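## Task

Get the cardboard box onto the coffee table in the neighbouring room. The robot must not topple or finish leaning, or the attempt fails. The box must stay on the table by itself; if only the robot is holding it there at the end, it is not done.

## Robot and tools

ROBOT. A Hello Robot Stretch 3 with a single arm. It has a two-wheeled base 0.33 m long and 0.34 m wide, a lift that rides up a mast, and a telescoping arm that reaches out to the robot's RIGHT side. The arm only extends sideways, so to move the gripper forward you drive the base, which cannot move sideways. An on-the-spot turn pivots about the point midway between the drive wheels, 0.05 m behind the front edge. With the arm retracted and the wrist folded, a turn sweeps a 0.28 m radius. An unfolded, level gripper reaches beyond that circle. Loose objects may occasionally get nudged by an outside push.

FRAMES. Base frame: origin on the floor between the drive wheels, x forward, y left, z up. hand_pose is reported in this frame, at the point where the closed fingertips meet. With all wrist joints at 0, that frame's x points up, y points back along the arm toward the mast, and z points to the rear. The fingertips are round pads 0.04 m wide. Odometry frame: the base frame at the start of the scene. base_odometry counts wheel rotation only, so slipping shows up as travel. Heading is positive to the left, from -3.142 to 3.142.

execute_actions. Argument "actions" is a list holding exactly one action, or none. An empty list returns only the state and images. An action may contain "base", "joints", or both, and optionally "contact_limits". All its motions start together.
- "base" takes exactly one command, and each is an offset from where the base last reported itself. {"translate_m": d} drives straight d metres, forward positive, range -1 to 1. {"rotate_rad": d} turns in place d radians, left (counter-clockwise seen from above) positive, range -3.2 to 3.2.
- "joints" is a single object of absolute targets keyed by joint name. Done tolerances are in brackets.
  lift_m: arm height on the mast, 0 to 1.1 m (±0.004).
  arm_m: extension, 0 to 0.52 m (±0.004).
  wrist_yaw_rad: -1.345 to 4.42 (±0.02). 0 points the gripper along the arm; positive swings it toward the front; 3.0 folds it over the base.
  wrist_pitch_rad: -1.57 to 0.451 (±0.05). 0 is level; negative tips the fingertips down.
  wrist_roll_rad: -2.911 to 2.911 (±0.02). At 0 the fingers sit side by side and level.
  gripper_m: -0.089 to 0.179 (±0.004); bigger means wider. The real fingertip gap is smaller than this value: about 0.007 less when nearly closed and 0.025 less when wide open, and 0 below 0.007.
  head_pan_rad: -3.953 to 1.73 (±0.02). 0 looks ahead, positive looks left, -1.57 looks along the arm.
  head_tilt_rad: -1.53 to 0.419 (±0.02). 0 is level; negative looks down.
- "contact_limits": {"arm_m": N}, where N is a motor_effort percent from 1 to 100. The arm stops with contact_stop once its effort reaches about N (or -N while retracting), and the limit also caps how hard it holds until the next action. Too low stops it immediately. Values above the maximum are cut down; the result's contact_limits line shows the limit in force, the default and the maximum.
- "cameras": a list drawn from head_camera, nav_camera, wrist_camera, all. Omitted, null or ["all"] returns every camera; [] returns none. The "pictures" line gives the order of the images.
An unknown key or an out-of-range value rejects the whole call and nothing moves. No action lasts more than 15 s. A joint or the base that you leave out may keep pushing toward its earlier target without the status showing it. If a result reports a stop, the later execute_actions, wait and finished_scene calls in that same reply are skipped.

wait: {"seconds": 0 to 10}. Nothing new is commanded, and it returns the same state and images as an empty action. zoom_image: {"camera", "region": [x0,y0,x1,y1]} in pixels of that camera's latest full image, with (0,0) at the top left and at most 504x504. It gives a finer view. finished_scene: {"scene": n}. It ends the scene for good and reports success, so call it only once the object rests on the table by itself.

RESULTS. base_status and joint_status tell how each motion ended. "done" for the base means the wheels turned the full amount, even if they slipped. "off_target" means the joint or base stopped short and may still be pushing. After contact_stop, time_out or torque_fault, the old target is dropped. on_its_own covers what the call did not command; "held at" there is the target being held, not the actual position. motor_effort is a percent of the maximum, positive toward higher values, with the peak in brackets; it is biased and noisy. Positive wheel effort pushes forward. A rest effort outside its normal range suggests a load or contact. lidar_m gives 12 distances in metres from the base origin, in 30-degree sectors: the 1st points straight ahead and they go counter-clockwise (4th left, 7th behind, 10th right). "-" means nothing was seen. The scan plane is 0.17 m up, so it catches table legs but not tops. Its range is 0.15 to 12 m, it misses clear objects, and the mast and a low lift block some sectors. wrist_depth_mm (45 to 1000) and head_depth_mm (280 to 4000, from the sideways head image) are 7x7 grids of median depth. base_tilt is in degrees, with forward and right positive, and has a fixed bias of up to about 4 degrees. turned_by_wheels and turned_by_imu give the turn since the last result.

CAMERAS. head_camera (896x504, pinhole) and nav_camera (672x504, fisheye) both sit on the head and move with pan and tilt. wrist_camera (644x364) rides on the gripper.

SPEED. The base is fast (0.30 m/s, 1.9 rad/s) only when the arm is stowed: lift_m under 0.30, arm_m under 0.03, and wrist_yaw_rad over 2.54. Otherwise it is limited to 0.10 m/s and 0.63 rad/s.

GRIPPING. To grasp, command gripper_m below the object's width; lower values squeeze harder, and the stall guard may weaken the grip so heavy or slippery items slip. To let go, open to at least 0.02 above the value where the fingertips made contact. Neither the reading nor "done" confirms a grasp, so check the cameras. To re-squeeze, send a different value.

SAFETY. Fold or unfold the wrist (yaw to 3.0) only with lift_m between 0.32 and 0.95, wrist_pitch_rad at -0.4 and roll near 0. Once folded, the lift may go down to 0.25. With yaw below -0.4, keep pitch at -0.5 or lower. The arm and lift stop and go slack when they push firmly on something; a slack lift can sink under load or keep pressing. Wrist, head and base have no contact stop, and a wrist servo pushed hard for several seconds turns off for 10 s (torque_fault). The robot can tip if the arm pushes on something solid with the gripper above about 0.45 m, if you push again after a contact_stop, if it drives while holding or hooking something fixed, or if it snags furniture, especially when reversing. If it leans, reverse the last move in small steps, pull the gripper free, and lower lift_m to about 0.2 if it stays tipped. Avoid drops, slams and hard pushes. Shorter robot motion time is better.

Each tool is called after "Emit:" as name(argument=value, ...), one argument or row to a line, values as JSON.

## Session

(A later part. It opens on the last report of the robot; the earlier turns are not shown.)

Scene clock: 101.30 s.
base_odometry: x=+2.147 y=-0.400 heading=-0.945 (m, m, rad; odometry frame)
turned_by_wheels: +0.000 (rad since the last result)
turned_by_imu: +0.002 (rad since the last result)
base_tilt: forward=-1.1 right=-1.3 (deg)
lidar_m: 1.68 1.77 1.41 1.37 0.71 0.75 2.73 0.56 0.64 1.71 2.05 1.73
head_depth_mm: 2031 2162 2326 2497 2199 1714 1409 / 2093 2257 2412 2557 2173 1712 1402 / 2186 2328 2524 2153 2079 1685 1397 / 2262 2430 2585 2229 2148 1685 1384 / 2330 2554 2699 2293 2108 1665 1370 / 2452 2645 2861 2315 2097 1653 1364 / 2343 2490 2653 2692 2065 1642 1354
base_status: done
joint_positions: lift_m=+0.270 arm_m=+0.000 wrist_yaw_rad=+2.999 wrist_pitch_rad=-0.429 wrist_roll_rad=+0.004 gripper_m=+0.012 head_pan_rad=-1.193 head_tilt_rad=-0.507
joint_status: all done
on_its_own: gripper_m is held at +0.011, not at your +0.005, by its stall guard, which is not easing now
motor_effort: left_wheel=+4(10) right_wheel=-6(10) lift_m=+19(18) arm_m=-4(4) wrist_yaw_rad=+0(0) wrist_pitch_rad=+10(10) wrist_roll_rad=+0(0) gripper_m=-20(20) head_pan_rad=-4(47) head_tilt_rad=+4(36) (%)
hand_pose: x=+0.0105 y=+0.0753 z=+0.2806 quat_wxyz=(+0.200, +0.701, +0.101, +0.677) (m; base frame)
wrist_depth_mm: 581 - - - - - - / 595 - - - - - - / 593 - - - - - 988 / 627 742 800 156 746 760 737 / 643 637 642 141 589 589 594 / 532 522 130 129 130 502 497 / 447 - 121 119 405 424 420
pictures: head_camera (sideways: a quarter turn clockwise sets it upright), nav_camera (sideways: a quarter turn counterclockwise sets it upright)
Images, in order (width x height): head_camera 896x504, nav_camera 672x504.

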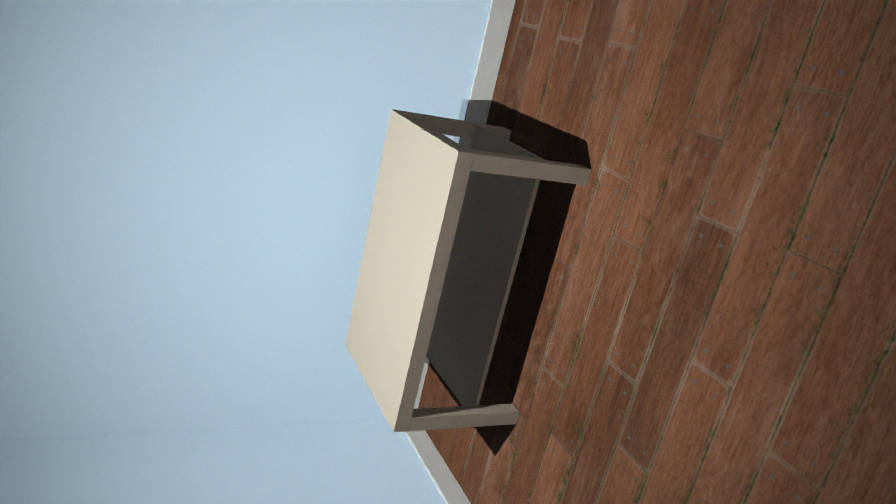

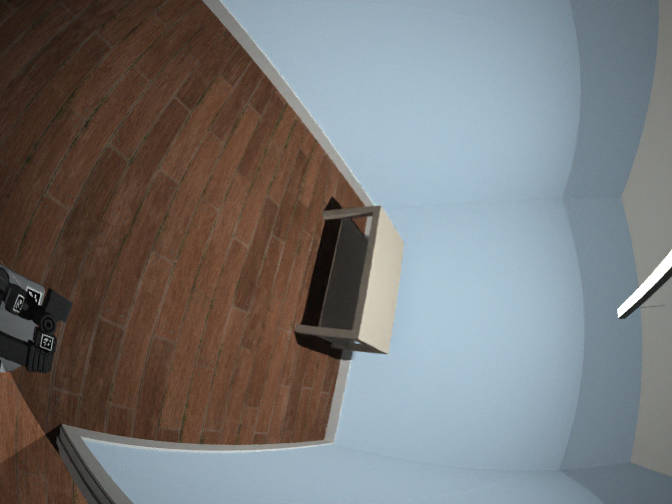

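Emit:
execute_actions(
  actions=[
    {"base":{"rotate_rad":-0.95},"joints":{"head_pan_rad":-0.5,"head_tilt_rad":-0.8}},
  ],
  cameras=[],
)

Emit:
execute_actions(
  actions=[
    {"base":{"translate_m":1.0}},
  ],
  cameras=[],
)

Emit:
execute_actions(
  actions=[
    {"base":{"translate_m":0.44}},
  ],
  cameras=["nav_camera"],
)

Emit:
execute_actions(
  actions=[
    {"base":{"rotate_rad":0.95},"joints":{"head_pan_rad":-1.57,"head_tilt_rad":-0.9,"lift_m":0.7}},
  ],
  cameras=[],
)

Emit:
execute_actions(
  actions=[
    {"joints":{"wrist_yaw_rad":0,"arm_m":0.2}},
  ],
)

Scene clock: 103.50 s.
base_odometry: x=+2.147 y=-0.400 heading=-1.895 (m, m, rad; odometry frame)
turned_by_wheels: -0.950 (rad since the last result)
turned_by_imu: -0.945 (rad since the last result)
base_tilt: forward=-1.0 right=-1.3 (deg)
lidar_m: 2.05 1.70 1.68 1.73 1.39 1.12 0.70 0.83 2.72 0.56 0.72 1.71
head_depth_mm: 2056 2217 1984 1782 1540 1343 1191 / 2104 2382 2452 1953 1623 1380 1203 / 2124 2422 2440 1931 1604 1375 1193 / 2152 2409 2406 1909 1586 1365 1186 / 2181 2038 2127 1893 1582 1351 1186 / 2216 2010 2191 1881 1567 1342 1177 / 2238 2069 2187 1861 1547 1340 1170
base_status: done
joint_positions: lift_m=+0.270 arm_m=+0.000 wrist_yaw_rad=+2.999 wrist_pitch_rad=-0.429 wrist_roll_rad=+0.004 gripper_m=+0.012 head_pan_rad=-0.507 head_tilt_rad=-0.790
joint_status: all done
on_its_own: gripper_m is held at +0.011, not at your +0.005, by its stall guard, which is not easing now
motor_effort: left_wheel=+4(9) right_wheel=-6(14) lift_m=+18(17) arm_m=-4(4) wrist_yaw_rad=+0(1) wrist_pitch_rad=+11(11) wrist_roll_rad=+0(0) gripper_m=-20(20) head_pan_rad=+3(38) head_tilt_rad=-6(32) (%)
hand_pose: x=+0.0105 y=+0.0753 z=+0.2806 quat_wxyz=(+0.200, +0.701, +0.101, +0.677) (m; base frame)
wrist_depth_mm: - - - - - - - / - - - - - - - / - - - - - - - / 850 803 782 156 733 770 756 / 652 646 630 141 578 599 595 / 526 531 130 129 130 503 497 / 448 - 121 120 409 428 418
pictures: none
No camera images: the call's "cameras" was empty. Leave "cameras" out to get every camera's image.

Scene clock: 108.50 s.
base_odometry: x=+1.829 y=-1.348 heading=-1.895 (m, m, rad; odometry frame)
turned_by_wheels: +0.000 (rad since the last result)
turned_by_imu: +0.002 (rad since the last result)
base_tilt: forward=-1.1 right=-1.4 (deg)
lidar_m: 1.05 1.08 1.07 1.16 1.78 2.16 1.70 1.06 1.04 1.14 0.91 1.49
head_depth_mm: 1366 1528 1728 1899 1623 1391 1212 / 1375 1556 1578 1255 1460 1377 1203 / 1406 1587 1555 1281 1527 1372 1198 / 1418 1607 1547 1275 1513 1362 1188 / 1432 1628 1515 1297 1499 1351 1184 / 1457 1657 1512 1289 1525 1338 1174 / 1475 1688 1498 1309 1509 1336 1170
base_status: done
joint_positions: lift_m=+0.270 arm_m=+0.000 wrist_yaw_rad=+2.999 wrist_pitch_rad=-0.429 wrist_roll_rad=+0.004 gripper_m=+0.012 head_pan_rad=-0.507 head_tilt_rad=-0.791
joint_status: not commanded
on_its_own: gripper_m is held at +0.011, not at your +0.005, by its stall guard, which is not easing now
motor_effort: left_wheel=+4(10) right_wheel=-6(9) lift_m=+18(17) arm_m=-4(3) wrist_yaw_rad=+1(1) wrist_pitch_rad=+10(10) wrist_roll_rad=-1(0) gripper_m=-20(21) head_pan_rad=+3(3) head_tilt_rad=-6(5) (%)
hand_pose: x=+0.0105 y=+0.0753 z=+0.2806 quat_wxyz=(+0.200, +0.701, +0.101, +0.677) (m; base frame)
wrist_depth_mm: - - - - - 889 823 / - - - - - 944 863 / - - - - - 960 864 / 823 811 814 157 725 749 747 / 645 644 630 141 587 581 606 / 524 524 130 129 130 495 493 / 451 - 121 119 411 429 417
pictures: none
No camera images: the call's "cameras" was empty. Leave "cameras" out to get every camera's image.

Scene clock: 111.63 s.
base_odometry: x=+1.688 y=-1.765 heading=-1.895 (m, m, rad; odometry frame)
turned_by_wheels: +0.000 (rad since the last result)
turned_by_imu: +0.001 (rad since the last result)
base_tilt: forward=-1.0 right=-1.3 (deg)
lidar_m: 0.61 0.80 0.80 0.87 1.33 2.51 2.14 1.33 1.31 0.73 1.14 1.07
head_depth_mm: 1055 1187 1352 1273 1056 958 1211 / 1063 1206 1367 1261 1044 1174 1206 / 1086 1221 1398 1245 1037 1206 1197 / 1095 1241 1423 1233 1032 1221 1189 / 1112 1257 1446 1223 1022 1242 1186 / 1124 1280 1472 1244 1010 1262 1177 / 1143 1291 1506 1727 1448 1276 1172
base_status: done
joint_positions: lift_m=+0.270 arm_m=+0.000 wrist_yaw_rad=+2.999 wrist_pitch_rad=-0.429 wrist_roll_rad=+0.004 gripper_m=+0.012 head_pan_rad=-0.507 head_tilt_rad=-0.791
joint_status: not commanded
on_its_own: gripper_m is held at +0.011, not at your +0.005, by its stall guard, which is not easing now
motor_effort: left_wheel=+4(11) right_wheel=-6(10) lift_m=+18(18) arm_m=-4(4) wrist_yaw_rad=+1(0) wrist_pitch_rad=+10(11) wrist_roll_rad=+0(0) gripper_m=-20(21) head_pan_rad=+3(3) head_tilt_rad=-6(6) (%)
hand_pose: x=+0.0105 y=+0.0753 z=+0.2806 quat_wxyz=(+0.200, +0.701, +0.101, +0.677) (m; base frame)
wrist_depth_mm: - - - 857 759 679 613 / - - - 948 837 722 646 / - - - 958 871 769 671 / 839 805 803 156 731 748 710 / 641 649 636 141 587 608 604 / 530 523 130 129 130 506 501 / 450 - 121 119 409 428 427
pictures: nav_camera (sideways: a quarter turn counterclockwise sets it upright)
Images, in order (width x height): nav_camera 672x504.

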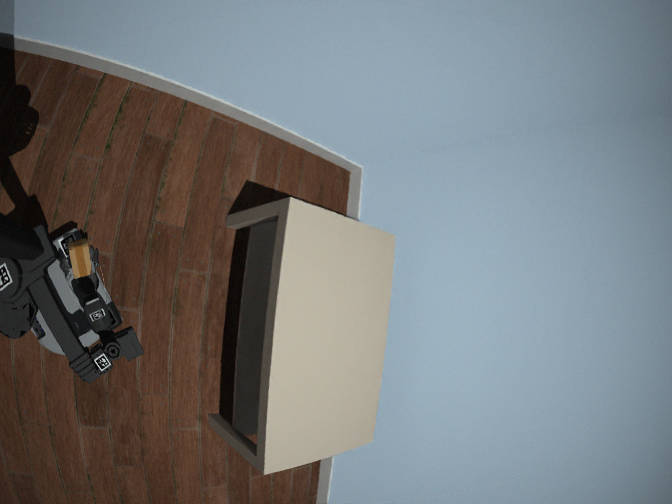

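Scene clock: 116.37 s.
base_odometry: x=+1.688 y=-1.765 heading=-0.945 (m, m, rad; odometry frame)
turned_by_wheels: +0.950 (rad since the last result)
turned_by_imu: +0.947 (rad since the last result)
base_tilt: forward=-1.1 right=-1.4 (deg)
lidar_m: 0.80 0.84 1.18 2.51 2.17 1.35 1.32 0.73 0.74 1.07 0.61 0.82
head_depth_mm: 1114 1279 1430 1143 1019 1297 1184 / 1119 1285 1404 1132 1010 1323 - / 1125 1293 1417 1124 1005 1340 1127 / 1125 1299 1417 1111 1018 1321 - / 1127 1302 1317 1107 1009 1336 1114 / 1139 1307 1306 1094 1005 1284 1127 / 1144 1318 1517 1087 996 1252 1136
base_status: done
joint_positions: lift_m=+0.699 arm_m=+0.000 wrist_yaw_rad=+2.999 wrist_pitch_rad=-0.429 wrist_roll_rad=+0.004 gripper_m=+0.012 head_pan_rad=-1.563 head_tilt_rad=-0.889
joint_status: all done
on_its_own: gripper_m is held at +0.011, not at your +0.005, by its stall guard, which is not easing now
motor_effort: left_wheel=-3(8) right_wheel=+6(14) lift_m=+39(40) arm_m=-4(4) wrist_yaw_rad=+0(0) wrist_pitch_rad=+11(10) wrist_roll_rad=+0(1) gripper_m=-20(20) head_pan_rad=-3(42) head_tilt_rad=-7(22) (%)
hand_pose: x=+0.0105 y=+0.0753 z=+0.7096 quat_wxyz=(+0.200, +0.701, +0.101, +0.677) (m; base frame)
wrist_depth_mm: - - - - - - 806 / - - - - - - 830 / - - - - - - 819 / - - - 156 - - 831 / - - - 142 - - 859 / - - 130 129 130 - 856 / 925 920 121 119 842 865 828
pictures: none
No camera images: the call's "cameras" was empty. Leave "cameras" out to get every camera's image.

Scene clock: 119.07 s.
base_odometry: x=+1.688 y=-1.765 heading=-0.945 (m, m, rad; odometry frame)
turned_by_wheels: +0.000 (rad since the last result)
turned_by_imu: +0.000 (rad since the last result)
base_tilt: forward=-1.1 right=-1.4 (deg)
lidar_m: 0.80 0.84 1.18 2.51 2.17 1.35 1.32 0.73 0.74 1.07 0.61 0.82
head_depth_mm: 1113 1278 1428 1142 1019 1290 1197 / 1117 1286 1399 1158 - - - / 1122 1292 1407 1185 - 1307 1159 / 1128 1297 1423 - 1258 1295 1157 / 1130 1304 1313 1104 1009 1290 1149 / 1136 1309 1302 1094 1002 1281 1144 / 1142 1315 1515 1093 997 1248 1136
base_status: not commanded
joint_positions: lift_m=+0.699 arm_m=+0.200 wrist_yaw_rad=+0.002 wrist_pitch_rad=-0.429 wrist_roll_rad=+0.004 gripper_m=+0.012 head_pan_rad=-1.563 head_tilt_rad=-0.889
joint_status: all done
on_its_own: gripper_m is held at +0.011, not at your +0.005, by its stall guard, which is not easing now
motor_effort: left_wheel=-3(3) right_wheel=+5(6) lift_m=+38(39) arm_m=+3(2) wrist_yaw_rad=-1(3) wrist_pitch_rad=+10(11) wrist_roll_rad=+0(0) gripper_m=-20(21) head_pan_rad=-3(3) head_tilt_rad=-8(7) (%)
hand_pose: x=-0.0210 y=-0.5675 z=+0.7096 quat_wxyz=(+0.690, +0.151, -0.692, -0.150) (m; base frame)
wrist_depth_mm: 718 731 728 723 725 713 723 / 796 769 782 781 778 777 780 / 845 870 846 851 845 833 854 / 939 927 921 156 694 703 942 / 935 977 594 142 553 565 556 / 909 495 131 129 130 468 465 / 838 420 394 119 390 402 401
pictures: head_camera (sideways: a quarter turn clockwise sets it upright), nav_camera (sideways: a quarter turn counterclockwise sets it upright), wrist_camera
Images, in order (width x height): head_camera 896x504, nav_camera 672x504, wrist_camera 644x364.

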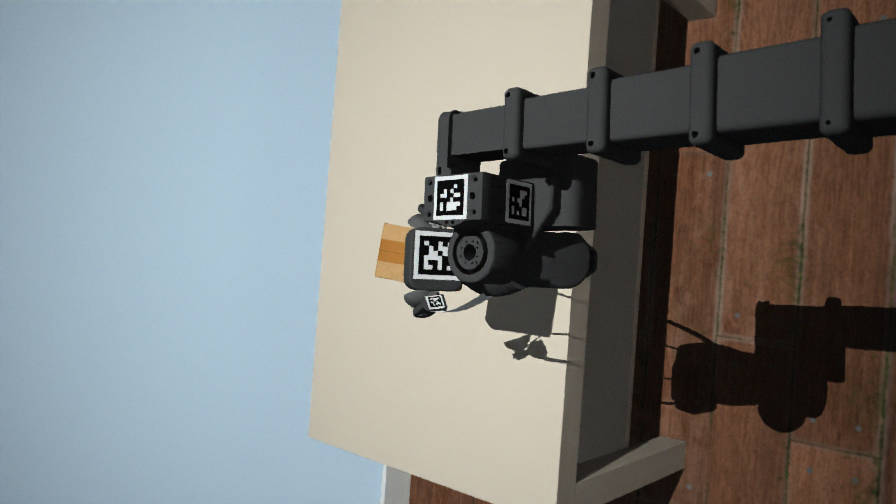

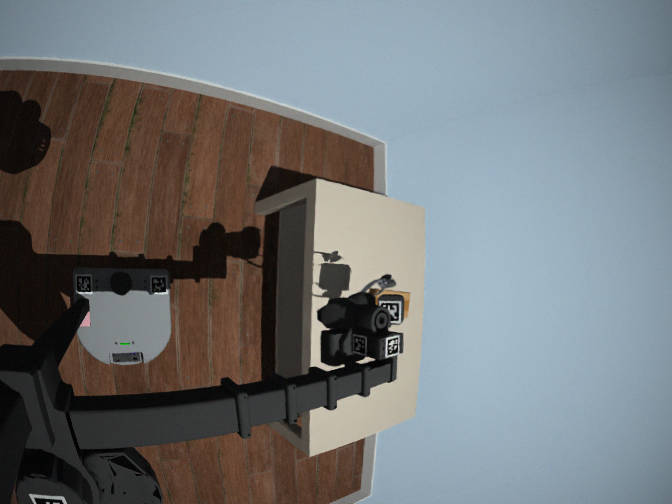

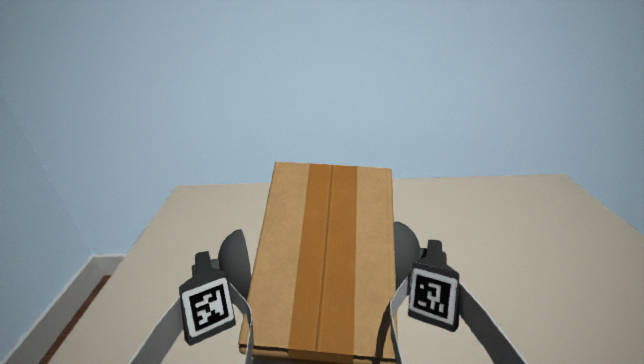

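Emit:
execute_actions(
  actions=[
    {"joints":{"wrist_pitch_rad":-0.9,"arm_m":0.48,"lift_m":0.63}},
  ],
  cameras=["head_camera"],
)

Scene clock: 122.73 s.
base_odometry: x=+1.688 y=-1.765 heading=-0.945 (m, m, rad; odometry frame)
turned_by_wheels: +0.000 (rad since the last result)
turned_by_imu: +0.001 (rad since the last result)
base_tilt: forward=-1.0 right=-1.3 (deg)
lidar_m: 0.80 0.84 1.18 2.51 2.18 1.35 1.32 0.73 0.74 1.07 0.61 0.82
head_depth_mm: 1113 1282 1425 1142 1020 1291 1175 / 1118 1285 1403 1146 1011 1323 - / 1122 1289 1423 1104 1001 1304 1163 / 1126 1294 1423 1084 1017 1302 1154 / 1127 1307 1319 1100 1010 1290 1150 / 1132 1314 1307 1094 1001 1284 1144 / 1139 1314 1514 1087 995 1250 1133
base_status: not commanded
joint_positions: lift_m=+0.630 arm_m=+0.480 wrist_yaw_rad=+0.001 wrist_pitch_rad=-0.914 wrist_roll_rad=+0.004 gripper_m=+0.012 head_pan_rad=-1.563 head_tilt_rad=-0.889
joint_status: all done
on_its_own: gripper_m is held at +0.011, not at your +0.005, by its stall guard, which is not easing now
motor_effort: left_wheel=-4(3) right_wheel=+6(5) lift_m=+17(34) arm_m=+3(3) wrist_yaw_rad=-1(2) wrist_pitch_rad=+5(8) wrist_roll_rad=-1(0) gripper_m=-20(20) head_pan_rad=-3(3) head_tilt_rad=-7(6) (%)
hand_pose: x=-0.0215 y=-0.7619 z=+0.5515 quat_wxyz=(+0.633, +0.312, -0.635, -0.313) (m; base frame)
wrist_depth_mm: 557 559 565 547 554 555 558 / 402 391 385 385 385 383 382 / 353 350 347 345 343 342 340 / 317 314 312 155 305 310 307 / 288 287 285 141 277 281 281 / 264 263 131 130 130 260 257 / 246 244 235 119 237 239 239
pictures: head_camera (sideways: a quarter turn clockwise sets it upright)
Images, in order (width x height): head_camera 896x504.

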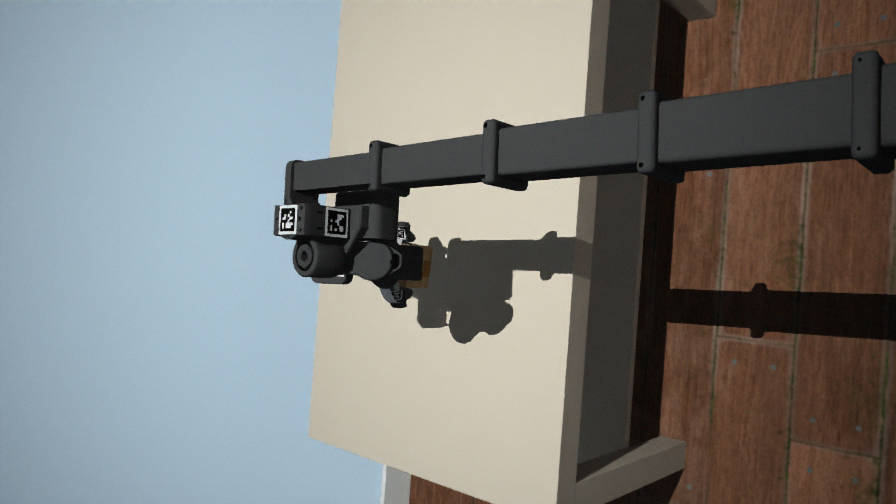

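Emit:
execute_actions(
  actions=[
    {"joints":{"lift_m":0.546}},
  ],
  cameras=[],
)

Emit:
execute_actions(
  actions=[
    {"joints":{"gripper_m":0.13}},
  ],
  cameras=[],
)

Emit:
execute_actions(
  actions=[
    {"joints":{"lift_m":0.64}},
  ],
  cameras=["wrist_camera","head_camera"],
)

Scene clock: 124.63 s.
base_odometry: x=+1.688 y=-1.765 heading=-0.945 (m, m, rad; odometry frame)
turned_by_wheels: +0.000 (rad since the last result)
turned_by_imu: +0.000 (rad since the last result)
base_tilt: forward=-1.1 right=-1.3 (deg)
lidar_m: 0.80 0.84 1.18 2.51 2.17 1.35 1.31 0.73 0.74 1.07 0.61 0.82
head_depth_mm: 1110 1282 1425 1144 1017 1294 1173 / 1119 1283 1405 1134 1012 1294 1176 / 1120 1288 1444 1129 1010 1319 1160 / 1125 1298 1455 1065 1015 1297 1156 / 1132 1303 1317 1102 1009 1288 1146 / 1142 1317 1311 1091 999 1286 1145 / 1143 1321 1511 1087 993 1251 1131
base_status: not commanded
joint_positions: lift_m=+0.547 arm_m=+0.480 wrist_yaw_rad=+0.001 wrist_pitch_rad=-0.914 wrist_roll_rad=+0.004 gripper_m=+0.012 head_pan_rad=-1.563 head_tilt_rad=-0.889
joint_status: all done
on_its_own: gripper_m is held at +0.011, not at your +0.005, by its stall guard, which is not easing now
motor_effort: left_wheel=-3(3) right_wheel=+6(6) lift_m=+17(18) arm_m=+4(3) wrist_yaw_rad=-1(1) wrist_pitch_rad=+5(5) wrist_roll_rad=+0(0) gripper_m=-20(21) head_pan_rad=-3(4) head_tilt_rad=-6(7) (%)
hand_pose: x=-0.0215 y=-0.7619 z=+0.4675 quat_wxyz=(+0.633, +0.312, -0.635, -0.313) (m; base frame)
wrist_depth_mm: 310 306 302 301 298 297 296 / 269 268 267 266 264 262 260 / 238 239 239 237 235 235 234 / 217 216 214 155 209 212 209 / 197 197 197 141 191 194 192 / 181 181 130 129 130 179 176 / 168 167 161 120 161 165 163
pictures: none
No camera images: the call's "cameras" was empty. Leave "cameras" out to get every camera's image.

Scene clock: 126.30 s.
base_odometry: x=+1.688 y=-1.765 heading=-0.945 (m, m, rad; odometry frame)
turned_by_wheels: +0.000 (rad since the last result)
turned_by_imu: +0.000 (rad since the last result)
base_tilt: forward=-1.1 right=-1.4 (deg)
lidar_m: 0.80 0.84 1.18 2.51 2.17 1.35 1.31 0.72 0.74 1.07 0.61 0.82
head_depth_mm: 1112 1280 1430 1141 1017 1298 1177 / 1115 1286 1402 1134 1011 1291 1178 / 1123 1287 1446 1124 1008 1316 1158 / 1122 1300 1454 1063 1015 1298 1156 / 1130 1301 1314 1102 1011 1283 1150 / 1136 1309 1311 1098 1004 1283 1138 / 1143 1316 1510 1092 996 1254 1133
base_status: not commanded
joint_positions: lift_m=+0.547 arm_m=+0.480 wrist_yaw_rad=+0.001 wrist_pitch_rad=-0.914 wrist_roll_rad=+0.004 gripper_m=+0.130 head_pan_rad=-1.563 head_tilt_rad=-0.889
joint_status: all done
motor_effort: left_wheel=-4(4) right_wheel=+6(6) lift_m=+17(18) arm_m=+3(3) wrist_yaw_rad=-1(1) wrist_pitch_rad=+5(5) wrist_roll_rad=-1(0) gripper_m=+0(80) head_pan_rad=-3(3) head_tilt_rad=-7(7) (%)
hand_pose: x=-0.0215 y=-0.7619 z=+0.4675 quat_wxyz=(+0.633, +0.312, -0.635, -0.313) (m; base frame)
wrist_depth_mm: 307 303 304 302 298 297 296 / 268 269 267 266 263 262 260 / 239 240 237 238 235 233 234 / 216 216 216 155 209 211 210 / 198 196 195 142 190 194 192 / 182 180 177 130 173 181 177 / 167 163 162 121 163 163 164
pictures: none
No camera images: the call's "cameras" was empty. Leave "cameras" out to get every camera's image.

Scene clock: 128.00 s.
base_odometry: x=+1.688 y=-1.765 heading=-0.945 (m, m, rad; odometry frame)
turned_by_wheels: +0.000 (rad since the last result)
turned_by_imu: +0.000 (rad since the last result)
base_tilt: forward=-1.0 right=-1.3 (deg)
lidar_m: 0.80 0.84 1.19 2.51 2.18 1.35 1.32 0.73 0.74 1.07 0.61 0.82
head_depth_mm: 1114 1278 1429 1144 1019 1293 1181 / 1117 1280 1407 1162 1014 1317 - / 1118 1288 1414 1108 1000 1293 1162 / 1132 1302 1422 1065 1018 1297 1154 / 1133 1306 1322 1104 1011 1288 1155 / 1138 1309 1304 1096 1004 1280 1146 / 1140 1316 1512 1095 996 1249 1135
base_status: not commanded
joint_positions: lift_m=+0.639 arm_m=+0.480 wrist_yaw_rad=+0.001 wrist_pitch_rad=-0.914 wrist_roll_rad=+0.004 gripper_m=+0.130 head_pan_rad=-1.563 head_tilt_rad=-0.889
joint_status: all done
motor_effort: left_wheel=-3(4) right_wheel=+5(5) lift_m=+38(39) arm_m=+3(3) wrist_yaw_rad=-1(1) wrist_pitch_rad=+5(5) wrist_roll_rad=+0(0) gripper_m=+0(0) head_pan_rad=-4(4) head_tilt_rad=-7(6) (%)
hand_pose: x=-0.0215 y=-0.7620 z=+0.5606 quat_wxyz=(+0.634, +0.312, -0.635, -0.313) (m; base frame)
wrist_depth_mm: 560 566 568 563 572 576 559 / 605 401 402 402 398 396 394 / 360 360 363 357 353 354 351 / 326 327 325 323 319 320 318 / 298 298 295 245 293 290 291 / 274 272 271 221 270 271 266 / 253 245 250 206 249 246 247
pictures: head_camera (sideways: a quarter turn clockwise sets it upright), wrist_camera
Images, in order (width x height): head_camera 896x504, wrist_camera 644x364.

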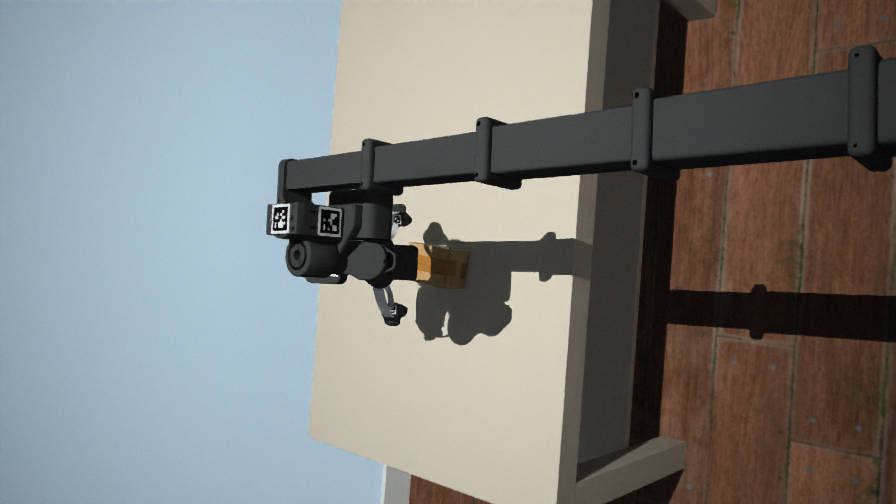

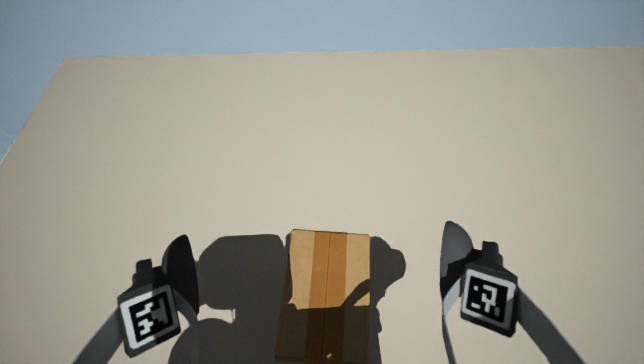

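Emit:
finished_scene(
  scene=2,
)

The scene is finished: the task was done.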